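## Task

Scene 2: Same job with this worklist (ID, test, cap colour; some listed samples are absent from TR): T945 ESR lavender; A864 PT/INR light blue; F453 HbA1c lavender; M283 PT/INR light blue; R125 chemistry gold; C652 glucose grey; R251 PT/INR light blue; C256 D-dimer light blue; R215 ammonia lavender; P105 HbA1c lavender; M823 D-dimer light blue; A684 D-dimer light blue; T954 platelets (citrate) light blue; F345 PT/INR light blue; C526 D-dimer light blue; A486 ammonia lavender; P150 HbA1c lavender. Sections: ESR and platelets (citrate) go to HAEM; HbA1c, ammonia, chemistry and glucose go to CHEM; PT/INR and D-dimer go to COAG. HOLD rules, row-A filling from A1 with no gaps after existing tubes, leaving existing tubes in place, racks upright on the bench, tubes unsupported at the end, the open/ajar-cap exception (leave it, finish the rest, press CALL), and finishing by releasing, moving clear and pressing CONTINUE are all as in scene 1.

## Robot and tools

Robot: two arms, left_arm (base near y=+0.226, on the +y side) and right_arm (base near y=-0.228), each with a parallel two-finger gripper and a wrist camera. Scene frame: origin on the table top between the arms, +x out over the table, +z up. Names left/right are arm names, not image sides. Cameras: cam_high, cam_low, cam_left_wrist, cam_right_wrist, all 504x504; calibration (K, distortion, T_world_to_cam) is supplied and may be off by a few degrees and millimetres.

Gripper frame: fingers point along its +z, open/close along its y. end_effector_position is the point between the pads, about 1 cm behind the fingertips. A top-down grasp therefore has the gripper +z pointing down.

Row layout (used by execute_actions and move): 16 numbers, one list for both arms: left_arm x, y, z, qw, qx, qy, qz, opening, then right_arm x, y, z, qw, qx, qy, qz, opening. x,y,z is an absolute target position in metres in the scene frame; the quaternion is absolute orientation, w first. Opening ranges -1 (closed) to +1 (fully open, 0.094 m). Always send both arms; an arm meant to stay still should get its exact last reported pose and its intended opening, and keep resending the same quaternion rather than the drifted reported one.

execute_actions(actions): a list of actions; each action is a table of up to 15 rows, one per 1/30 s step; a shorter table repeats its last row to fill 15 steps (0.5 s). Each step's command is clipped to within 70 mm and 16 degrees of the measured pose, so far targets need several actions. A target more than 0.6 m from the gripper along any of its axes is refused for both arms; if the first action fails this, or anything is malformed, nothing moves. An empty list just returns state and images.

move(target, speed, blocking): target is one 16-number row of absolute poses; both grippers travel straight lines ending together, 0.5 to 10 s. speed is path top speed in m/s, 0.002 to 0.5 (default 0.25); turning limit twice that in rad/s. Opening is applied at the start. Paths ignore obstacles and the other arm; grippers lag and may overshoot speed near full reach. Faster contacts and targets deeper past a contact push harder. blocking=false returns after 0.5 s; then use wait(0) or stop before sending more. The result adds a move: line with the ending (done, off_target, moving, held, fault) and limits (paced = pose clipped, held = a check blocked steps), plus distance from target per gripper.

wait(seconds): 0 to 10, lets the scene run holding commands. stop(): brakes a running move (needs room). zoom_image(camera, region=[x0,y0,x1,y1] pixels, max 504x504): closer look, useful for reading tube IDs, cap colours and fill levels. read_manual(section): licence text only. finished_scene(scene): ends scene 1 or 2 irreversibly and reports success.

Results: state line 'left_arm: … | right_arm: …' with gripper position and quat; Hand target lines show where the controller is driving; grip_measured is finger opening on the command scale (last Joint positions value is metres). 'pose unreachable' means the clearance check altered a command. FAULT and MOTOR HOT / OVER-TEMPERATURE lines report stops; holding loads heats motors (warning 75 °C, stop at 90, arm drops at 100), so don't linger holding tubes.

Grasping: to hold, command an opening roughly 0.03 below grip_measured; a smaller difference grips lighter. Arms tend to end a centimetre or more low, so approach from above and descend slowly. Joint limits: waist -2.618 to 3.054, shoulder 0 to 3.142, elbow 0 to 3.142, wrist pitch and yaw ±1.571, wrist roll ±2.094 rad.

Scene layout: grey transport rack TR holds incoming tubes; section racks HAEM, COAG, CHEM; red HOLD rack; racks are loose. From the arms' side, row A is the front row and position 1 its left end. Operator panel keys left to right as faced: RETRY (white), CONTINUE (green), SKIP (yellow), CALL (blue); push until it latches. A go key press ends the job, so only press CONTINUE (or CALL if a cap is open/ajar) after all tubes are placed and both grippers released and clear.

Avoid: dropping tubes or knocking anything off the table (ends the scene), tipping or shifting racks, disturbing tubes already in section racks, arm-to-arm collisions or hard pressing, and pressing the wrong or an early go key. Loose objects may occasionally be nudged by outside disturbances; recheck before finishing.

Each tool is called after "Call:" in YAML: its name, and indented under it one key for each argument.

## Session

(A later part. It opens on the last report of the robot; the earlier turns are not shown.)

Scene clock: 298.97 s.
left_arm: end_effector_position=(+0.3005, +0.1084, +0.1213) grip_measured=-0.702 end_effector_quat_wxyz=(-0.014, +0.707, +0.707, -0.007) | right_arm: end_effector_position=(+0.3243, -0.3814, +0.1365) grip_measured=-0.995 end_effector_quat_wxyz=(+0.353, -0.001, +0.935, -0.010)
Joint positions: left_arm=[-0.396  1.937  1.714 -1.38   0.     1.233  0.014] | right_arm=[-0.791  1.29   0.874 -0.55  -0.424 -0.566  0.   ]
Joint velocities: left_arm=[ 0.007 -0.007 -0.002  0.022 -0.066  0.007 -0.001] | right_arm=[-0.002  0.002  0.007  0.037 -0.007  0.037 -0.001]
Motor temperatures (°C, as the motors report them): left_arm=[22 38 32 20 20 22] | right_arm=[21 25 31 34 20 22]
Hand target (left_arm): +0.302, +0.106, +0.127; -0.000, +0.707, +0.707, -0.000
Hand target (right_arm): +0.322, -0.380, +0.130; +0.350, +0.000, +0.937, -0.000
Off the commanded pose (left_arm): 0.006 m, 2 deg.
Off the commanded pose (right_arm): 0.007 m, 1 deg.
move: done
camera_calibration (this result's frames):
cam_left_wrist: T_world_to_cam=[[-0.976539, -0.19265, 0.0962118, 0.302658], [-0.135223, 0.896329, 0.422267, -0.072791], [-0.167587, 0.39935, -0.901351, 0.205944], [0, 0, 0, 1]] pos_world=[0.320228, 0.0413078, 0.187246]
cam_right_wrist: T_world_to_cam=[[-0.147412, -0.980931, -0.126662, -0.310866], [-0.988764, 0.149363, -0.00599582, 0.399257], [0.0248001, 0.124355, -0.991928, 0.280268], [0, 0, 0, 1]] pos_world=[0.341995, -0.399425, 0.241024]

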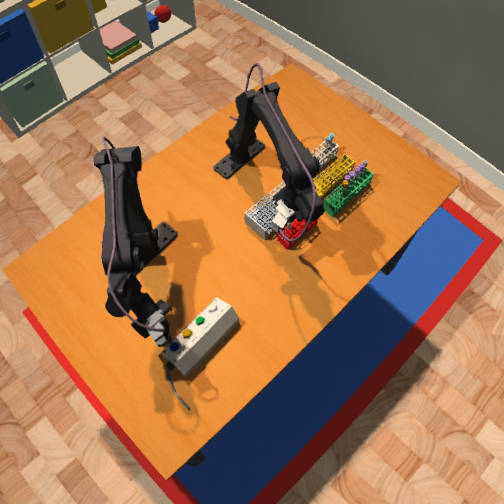

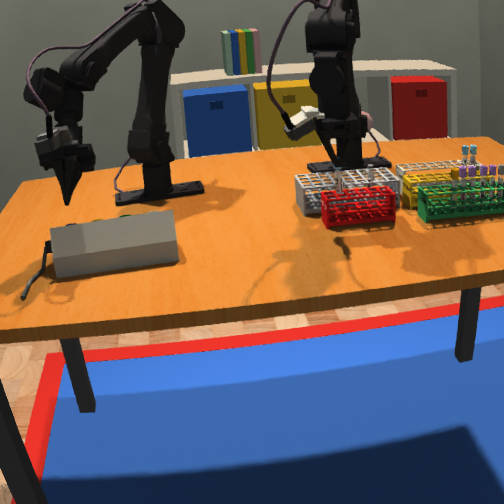

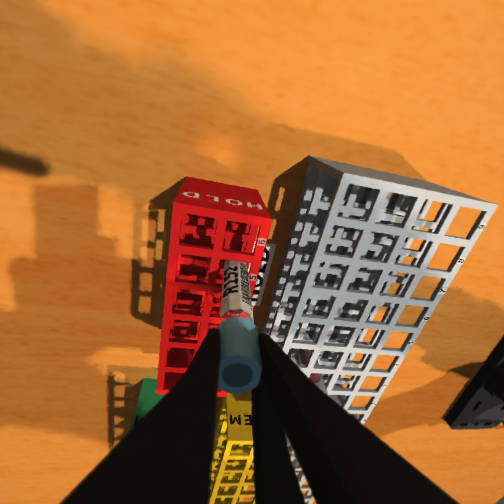

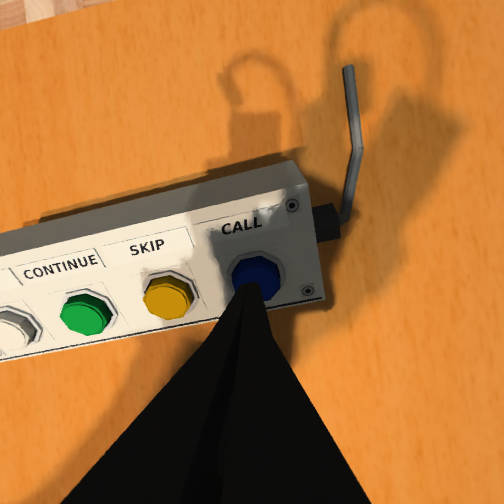

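In the cell. Continue down with slight outward correction.

Call:
move:
  target: [0.304,0.105,0.097,0.005,0.707,0.707,0.003,-0.72, 0.322,-0.380,0.13,0.35,0,0.936,0,-1]
  speed: 0.025

Call:
zoom_image:
  camera: "cam_low"
  region: [305, 150, 385, 230]

Scene clock: 303.70 s.
left_arm: end_effector_position=(+0.3020, +0.1079, +0.0913) grip_measured=-0.702 end_effector_quat_wxyz=(-0.009, +0.707, +0.707, -0.005) | right_arm: end_effector_position=(+0.3243, -0.3814, +0.1365) grip_measured=-0.995 end_effector_quat_wxyz=(+0.353, -0.001, +0.935, -0.010)
Joint positions: left_arm=[-0.396  1.937  1.595 -1.25   0.     1.233  0.014] | right_arm=[-0.791  1.29   0.874 -0.55  -0.424 -0.566  0.   ]
Joint velocities: left_arm=[-0.017 -0.007  0.012 -0.11   0.037  0.022  0.   ] | right_arm=[-0.012 -0.032  0.002  0.037 -0.037 -0.066  0.   ]
Motor temperatures (°C, as the motors report them): left_arm=[22 39 31 20 20 22] | right_arm=[21 25 31 34 20 22]
Hand target (left_arm): +0.304, +0.105, +0.097; +0.005, +0.707, +0.707, +0.003
Hand target (right_arm): +0.322, -0.380, +0.130; +0.350, +0.000, +0.937, -0.000
Off the commanded pose (left_arm): 0.007 m, 2 deg.
Off the commanded pose (right_arm): 0.007 m, 1 deg.
move: done
camera_calibration (this result's frames):
cam_left_wrist: T_world_to_cam=[[-0.977526, -0.192305, 0.0863861, 0.308066], [-0.139758, 0.897917, 0.417389, -0.0578209], [-0.157833, 0.395935, -0.904613, 0.177124], [0, 0, 0, 1]] pos_world=[0.321018, 0.0410313, 0.15775]
cam_right_wrist: T_world_to_cam=[[-0.147412, -0.980931, -0.126662, -0.310866], [-0.988764, 0.149363, -0.00599582, 0.399257], [0.0248001, 0.124355, -0.991928, 0.280268], [0, 0, 0, 1]] pos_world=[0.341995, -0.399425, 0.241024]

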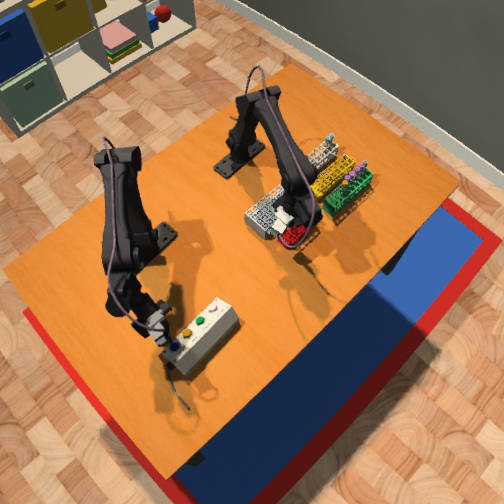

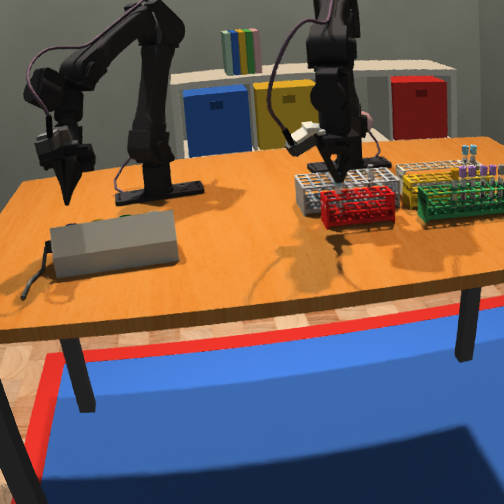

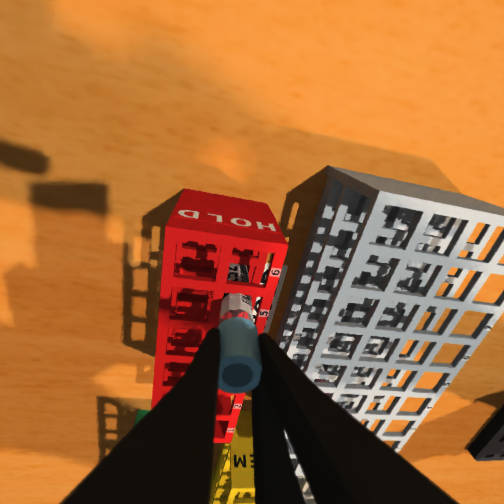

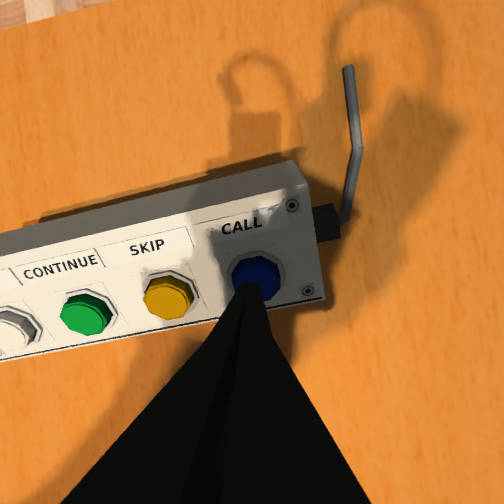

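Region (305, 150, 385, 230) of cam_low's 504x504 image, scaled by 6.300, with more detail than that image has.

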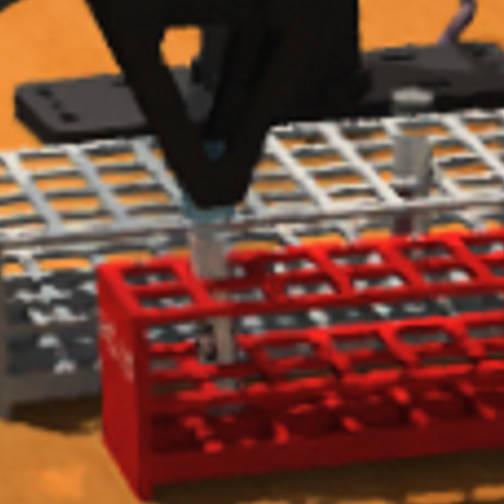

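Call:
execute_actions:
  actions:
    - [[0.304,0.105,0.096,0.005,0.707,0.707,0.003,-0.68, 0.322,-0.380,0.13,0.35,0,0.936,0,-1],[0.304,0.105,0.096,0.005,0.707,0.707,0.003,-0.64, 0.322,-0.380,0.13,0.35,0,0.936,0,-1],[0.304,0.105,0.096,0.005,0.707,0.707,0.003,-0.58, 0.322,-0.380,0.13,0.35,0,0.936,0,-1],[0.304,0.105,0.096,0.005,0.707,0.707,0.003,-0.5, 0.322,-0.380,0.13,0.35,0,0.936,0,-1],[0.304,0.105,0.096,0.005,0.707,0.707,0.003,-0.3, 0.322,-0.380,0.13,0.35,0,0.936,0,-1]]

Call:
move:
  target: [0.304,0.105,0.175,0,0.707,0.707,0,-0.3, 0.322,-0.380,0.104,0.35,0,0.936,0,-1]
  speed: 0.1

Call:
zoom_image:
  camera: "cam_low"
  region: [284, 130, 504, 240]

Scene clock: 321.17 s.
left_arm: end_effector_position=(+0.3036, +0.1073, +0.0913) grip_measured=-0.303 end_effector_quat_wxyz=(-0.006, +0.707, +0.707, -0.003) | right_arm: end_effector_position=(+0.3243, -0.3814, +0.1365) grip_measured=-0.995 end_effector_quat_wxyz=(+0.353, -0.001, +0.935, -0.010)
Joint positions: left_arm=[-0.396  1.937  1.595 -1.243  0.     1.233  0.033] | right_arm=[-0.791  1.29   0.874 -0.55  -0.424 -0.566  0.   ]
Joint velocities: left_arm=[ 0.002 -0.007 -0.002 -0.051  0.037 -0.051  0.   ] | right_arm=[ 0.002 -0.007  0.002 -0.051  0.037  0.007 -0.   ]
Motor temperatures (°C, as the motors report them): left_arm=[22 40 30 20 20 22] | right_arm=[21 25 31 34 21 22]
Hand target (left_arm): +0.304, +0.105, +0.096; +0.005, +0.707, +0.707, +0.003
Hand target (right_arm): +0.322, -0.380, +0.130; +0.350, +0.000, +0.937, -0.000
Off the commanded pose (left_arm): 0.005 m, 1 deg.
Off the commanded pose (right_arm): 0.007 m, 1 deg.
camera_calibration (this result's frames):
cam_left_wrist: T_world_to_cam=[[-0.978066, -0.192115, 0.0804852, 0.310217], [-0.142453, 0.89886, 0.414436, -0.0560899], [-0.151965, 0.393881, -0.906512, 0.176186], [0, 0, 0, 1]] pos_world=[0.322197, 0.0406184, 0.157992]
cam_right_wrist: T_world_to_cam=[[-0.147412, -0.980931, -0.126662, -0.310866], [-0.988764, 0.149363, -0.00599582, 0.399257], [0.0248001, 0.124355, -0.991928, 0.280268], [0, 0, 0, 1]] pos_world=[0.341995, -0.399425, 0.241024]

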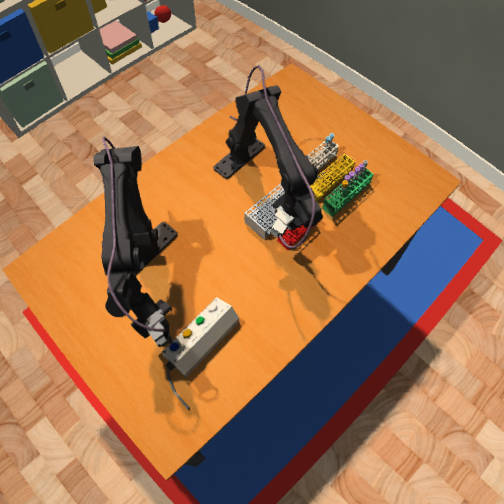

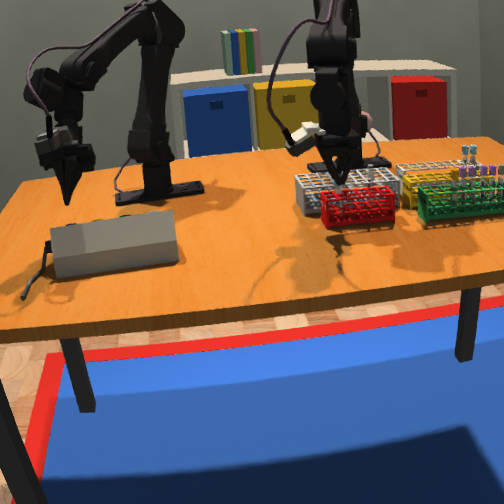

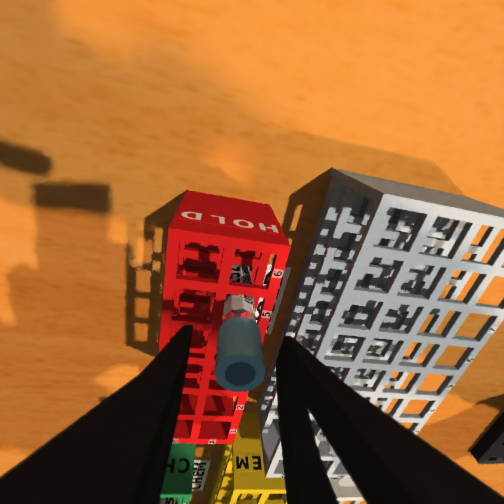

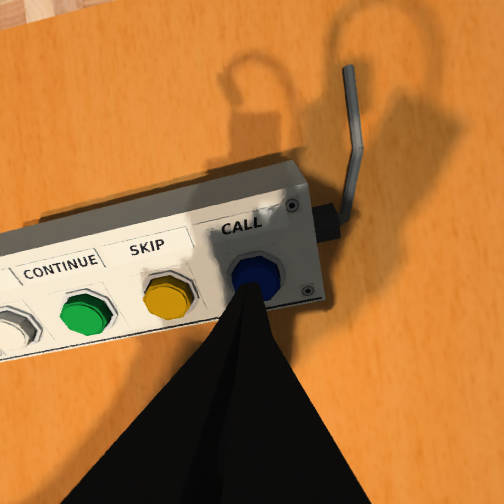

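Scene clock: 322.57 s.
left_arm: end_effector_position=(+0.3046, +0.1070, +0.1713) grip_measured=-0.303 end_effector_quat_wxyz=(+0.004, +0.707, +0.707, +0.002) | right_arm: end_effector_position=(+0.3250, -0.3820, +0.1116) grip_measured=-0.995 end_effector_quat_wxyz=(+0.354, -0.001, +0.935, -0.011)
Joint positions: left_arm=[-0.396  1.937  1.915 -1.54   0.     1.233  0.033] | right_arm=[-0.791  1.317  0.79  -0.438 -0.424 -0.566  0.   ]
Joint velocities: left_arm=[-0.012  0.017 -0.007 -0.007 -0.007 -0.007  0.   ] | right_arm=[-0.002  0.002 -0.007 -0.022 -0.022  0.051 -0.001]
Motor temperatures (°C, as the motors report them): left_arm=[22 40 31 20 20 22] | right_arm=[21 25 31 34 21 22]
Hand target (left_arm): +0.304, +0.105, +0.175; +0.004, +0.707, +0.707, +0.002
Hand target (right_arm): +0.322, -0.380, +0.104; +0.350, +0.000, +0.937, -0.000
Off the commanded pose (left_arm): 0.004 m, 1 deg.
Off the commanded pose (right_arm): 0.008 m, 1 deg.
joint sent to its limit (left arm) — the command would take joint 4 (wrist pitch) past its lower limit, so that joint was sent only as far as its limit.
move: done
camera_calibration (this result's frames):
cam_left_wrist: T_world_to_cam=[[-0.979592, -0.191581, 0.0607897, 0.308415], [-0.151299, 0.901957, 0.404453, -0.0847584], [-0.132315, 0.387002, -0.912536, 0.244801], [0, 0, 0, 1]] pos_world=[0.321688, 0.0407964, 0.238922]
cam_right_wrist: T_world_to_cam=[[-0.147191, -0.981117, -0.125476, -0.31474], [-0.988752, 0.149353, -0.00794863, 0.400053], [0.0265387, 0.122894, -0.992065, 0.254524], [0, 0, 0, 1]] pos_world=[0.342471, -0.399825, 0.216192]

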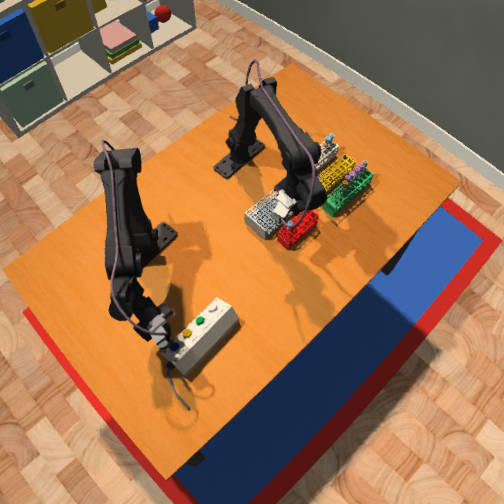

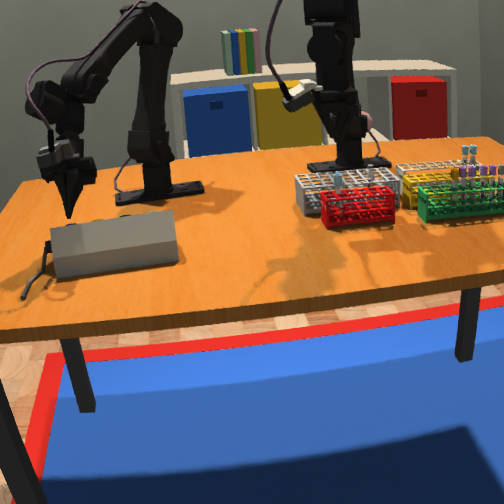

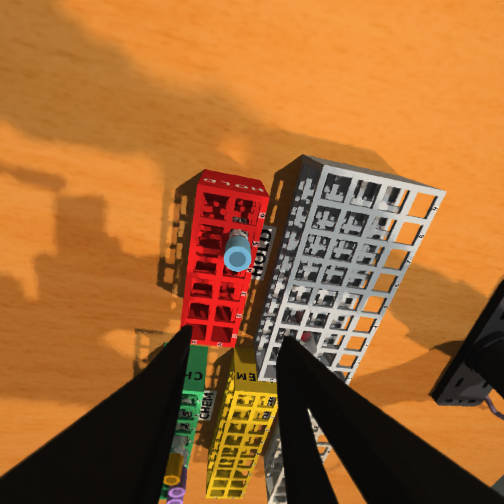

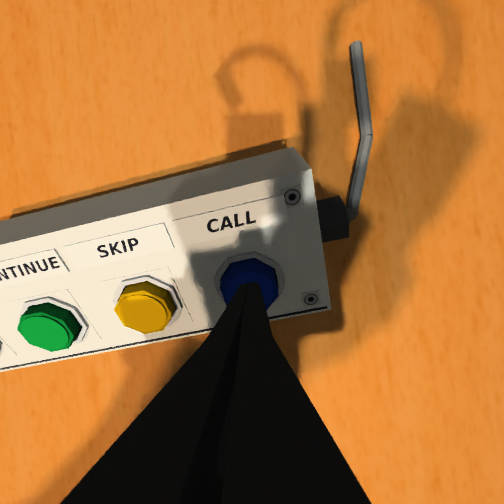

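Region (284, 130, 504, 240) of cam_low's 504x504 image, scaled by 2.291, with more detail than that image has.

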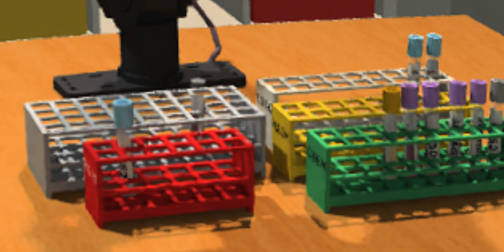

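Call:
move:
  target: [0.304,0.105,0.175,0,0.707,0.707,0,-0.3, 0.321,-0.379,0.080,0.35,0,0.936,0,-1]
  speed: 0.03

Scene clock: 327.30 s.
left_arm: end_effector_position=(+0.3043, +0.1071, +0.1713) grip_measured=-0.303 end_effector_quat_wxyz=(+0.004, +0.707, +0.707, +0.002) | right_arm: end_effector_position=(+0.3256, -0.3823, +0.0968) grip_measured=-0.995 end_effector_quat_wxyz=(+0.364, -0.002, +0.931, -0.012)
Joint positions: left_arm=[-0.396  1.937  1.915 -1.541  0.     1.233  0.033] | right_arm=[-0.797  1.332  0.725 -0.338 -0.437 -0.566  0.   ]
Joint velocities: left_arm=[-0.012 -0.022 -0.032  0.037 -0.007 -0.037  0.001] | right_arm=[-0.002 -0.032 -0.017  0.066  0.007  0.051 -0.   ]
Motor temperatures (°C, as the motors report them): left_arm=[22 40 31 20 20 22] | right_arm=[21 25 31 34 21 22]
Hand target (left_arm): +0.304, +0.105, +0.175; +0.004, +0.707, +0.707, +0.002
Hand target (right_arm): +0.320, -0.379, +0.080; +0.350, +0.000, +0.937, +0.000
Off the commanded pose (left_arm): 0.004 m, 0 deg.
Off the commanded pose (right_arm): 0.018 m, 2 deg.
joint sent to its limit (left arm) — the command would take joint 4 (wrist pitch) past its lower limit, so that joint was sent only as far as its limit.
move: off_target (right_arm)
camera_calibration (this result's frames):
cam_left_wrist: T_world_to_cam=[[-0.979526, -0.191604, 0.0617753, 0.307984], [-0.150862, 0.901804, 0.404957, -0.0850859], [-0.133301, 0.387347, -0.912246, 0.244941], [0, 0, 0, 1]] pos_world=[0.321493, 0.0408649, 0.238877]
cam_right_wrist: T_world_to_cam=[[-0.142908, -0.98185, -0.124694, -0.3186], [-0.988582, 0.147685, -0.0298992, 0.402075], [0.047772, 0.118998, -0.991745, 0.2314], [0, 0, 0, 1]] pos_world=[0.340899, -0.399734, 0.201784]

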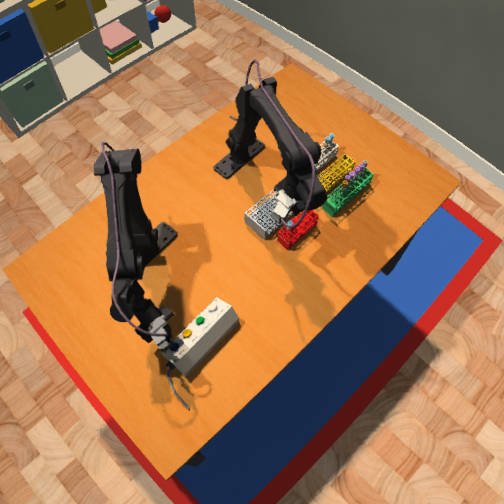

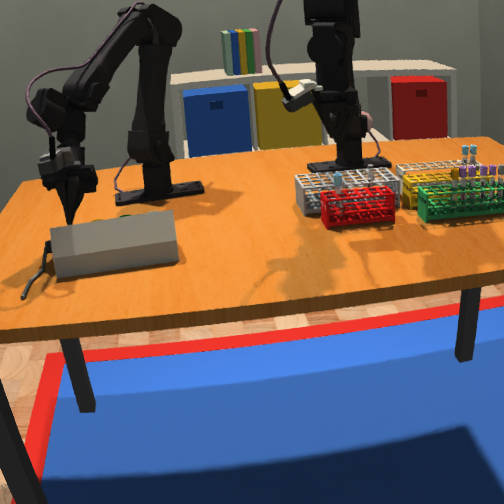

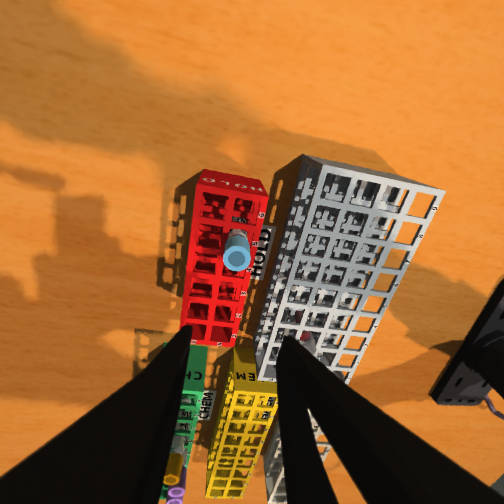

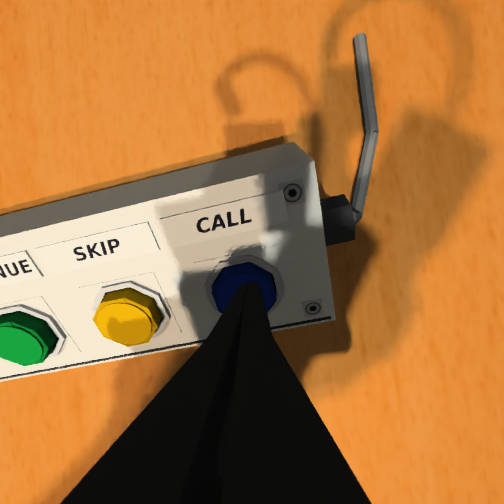

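Call:
move:
  target: [0.304,0.105,0.175,0,0.707,0.707,0,-0.3, 0.323,-0.379,0.070,0.35,0,0.936,0,-1]
  speed: 0.03

Call:
zoom_image:
  camera: "cam_right_wrist"
  region: [70, 220, 330, 370]

Scene clock: 333.27 s.
left_arm: end_effector_position=(+0.3043, +0.1071, +0.1713) grip_measured=-0.303 end_effector_quat_wxyz=(+0.004, +0.707, +0.707, +0.002) | right_arm: end_effector_position=(+0.3306, -0.3859, +0.0976) grip_measured=-0.995 end_effector_quat_wxyz=(+0.377, -0.006, +0.926, -0.020)
Joint positions: left_arm=[-0.396  1.937  1.915 -1.541  0.     1.233  0.033] | right_arm=[-0.798  1.34   0.714 -0.288 -0.443 -0.566  0.   ]
Joint velocities: left_arm=[ 0.002  0.017  0.002 -0.066  0.007 -0.051 -0.001] | right_arm=[-0.002  0.007 -0.012 -0.022  0.051 -0.11  -0.001]
Motor temperatures (°C, as the motors report them): left_arm=[22 39 32 20 20 22] | right_arm=[21 25 31 34 20 22]
Hand target (left_arm): +0.304, +0.105, +0.175; +0.003, +0.707, +0.707, +0.002
Hand target (right_arm): +0.322, -0.378, +0.071; +0.350, +0.000, +0.937, -0.000
Off the commanded pose (left_arm): 0.004 m, 0 deg.
Off the commanded pose (right_arm): 0.029 m, 4 deg.
joint sent to its limit (left arm) — the command would take joint 4 (wrist pitch) past its lower limit, so that joint was sent only as far as its limit.
move: off_target (right_arm)
camera_calibration (this result's frames):
cam_left_wrist: T_world_to_cam=[[-0.979526, -0.191604, 0.0617753, 0.307984], [-0.150862, 0.901804, 0.404957, -0.0850859], [-0.133301, 0.387347, -0.912246, 0.244941], [0, 0, 0, 1]] pos_world=[0.321493, 0.0408649, 0.238877]
cam_right_wrist: T_world_to_cam=[[-0.137717, -0.984177, -0.111492, -0.32519], [-0.987688, 0.144891, -0.0589912, 0.408953], [0.0742119, 0.101995, -0.992013, 0.217121], [0, 0, 0, 1]] pos_world=[0.343021, -0.401443, 0.203256]

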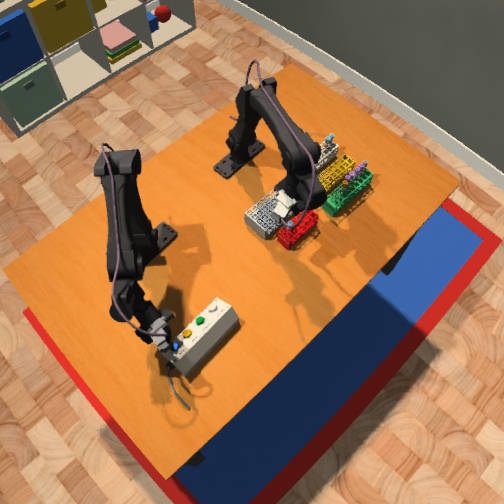

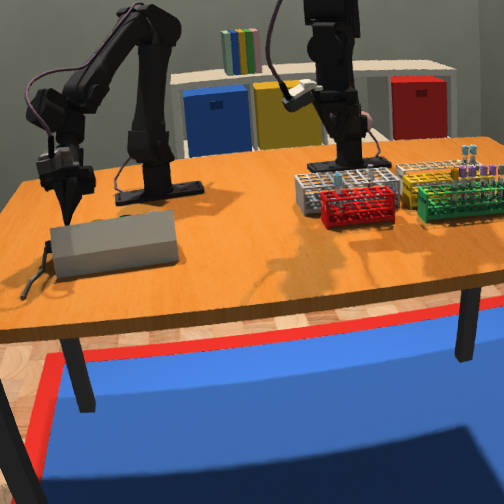

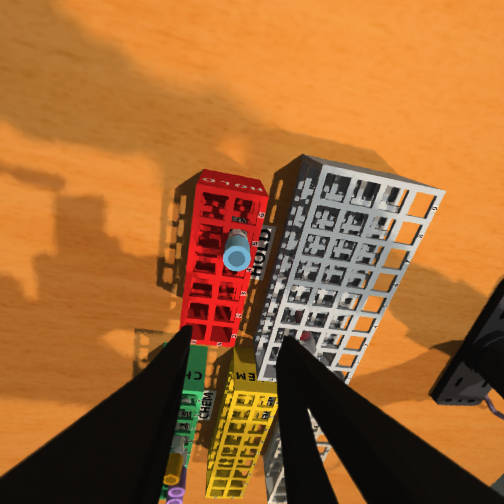

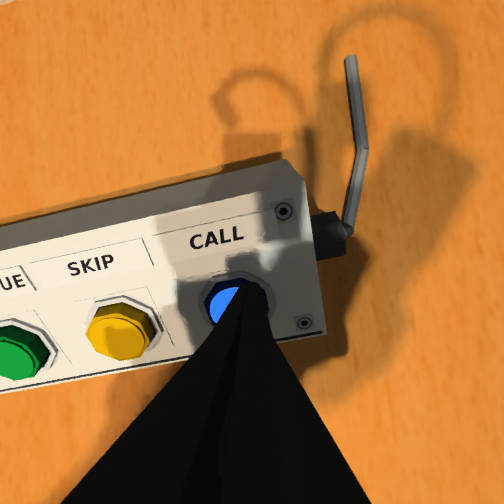

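Region (70, 220, 330, 370) of cam_right_wrist's 504x504 image, scaled by 1.938, with more detail than that image has; it fills the top 291 rows of this view, and the rest is white.

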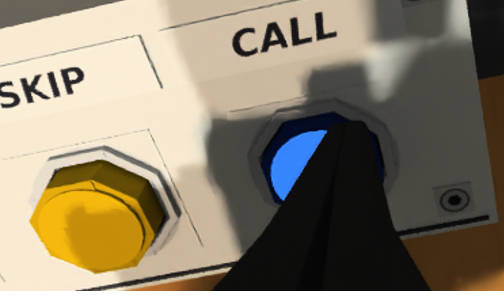

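The CALL key lit up. Retract both arms.

Call:
move:
  target: [0.26,0.02,0.20,0.1,0.70,0.70,0.1,-0.3, 0.31,-0.385,0.17,0.35,0,0.936,0,-1]
  speed: 0.15

Scene clock: 338.20 s.
left_arm: end_effector_position=(+0.2589, +0.0205, +0.1908) grip_measured=-0.303 end_effector_quat_wxyz=(+0.079, +0.705, +0.698, +0.091) | right_arm: end_effector_position=(+0.3096, -0.3853, +0.1574) grip_measured=-0.995 end_effector_quat_wxyz=(+0.338, +0.006, +0.941, +0.002)
Joint positions: left_arm=[-0.748  1.763  1.743 -1.373 -0.165  0.907  0.033] | right_arm=[-0.843  1.279  0.975 -0.724 -0.449 -0.611  0.   ]
Joint velocities: left_arm=[ 0.012 -0.002 -0.002  0.007  0.007 -0.081  0.001] | right_arm=[ 0.007  0.002  0.002  0.037  0.037 -0.037 -0.001]
Motor temperatures (°C, as the motors report them): left_arm=[22 39 32 20 20 22] | right_arm=[21 25 31 34 20 22]
Hand target (left_arm): +0.258, +0.020, +0.200; +0.098, +0.701, +0.700, +0.098
Hand target (right_arm): +0.310, -0.385, +0.170; +0.350, +0.000, +0.937, -0.001
Off the commanded pose (left_arm): 0.009 m, 3 deg.
Off the commanded pose (right_arm): 0.013 m, 2 deg.
move: off_target (left_arm, right_arm)
camera_calibration (this result's frames):
cam_left_wrist: T_world_to_cam=[[-0.96861, -0.180397, -0.171029, 0.287109], [-0.233575, 0.895923, 0.377842, 0.00494156], [0.0850676, 0.40593, -0.909936, 0.232807], [0, 0, 0, 1]] pos_world=[0.259447, -0.0471371, 0.259076]
cam_right_wrist: T_world_to_cam=[[-0.155995, -0.976537, -0.148464, -0.306366], [-0.987732, 0.153125, 0.0306435, 0.380722], [-0.007191, 0.151423, -0.988443, 0.321682], [0, 0, 0, 1]] pos_world=[0.330572, -0.406186, 0.260813]

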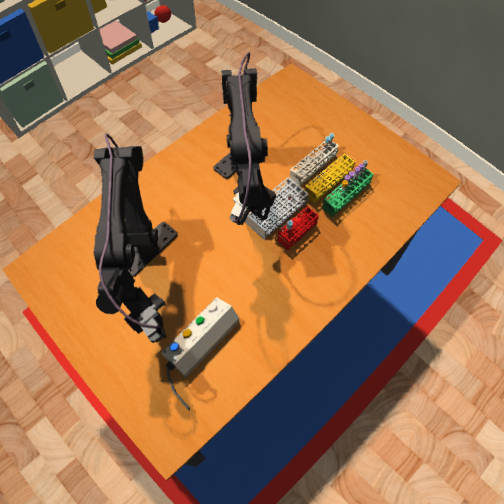

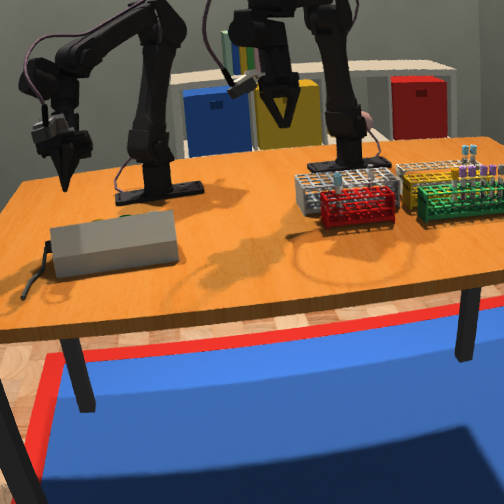

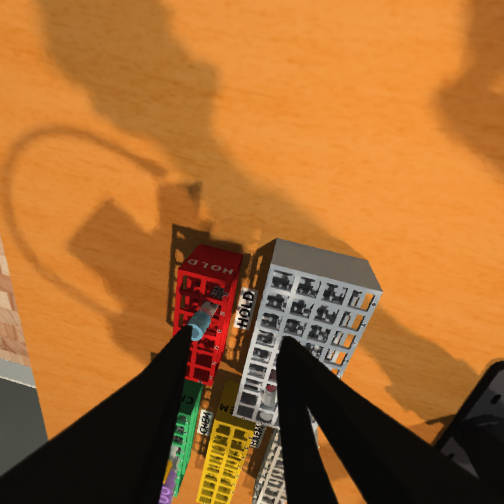

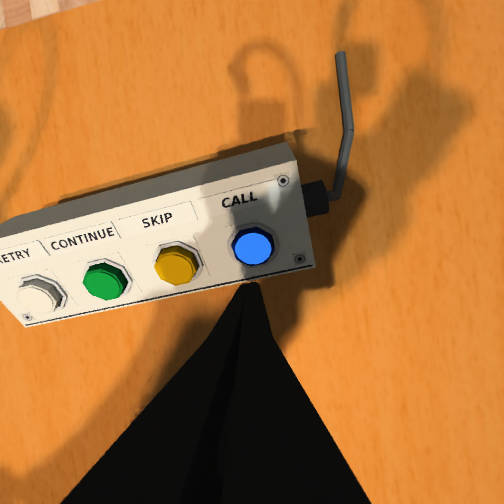

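Call:
finished_scene:
  scene: 2

The scene is finished: the task was done.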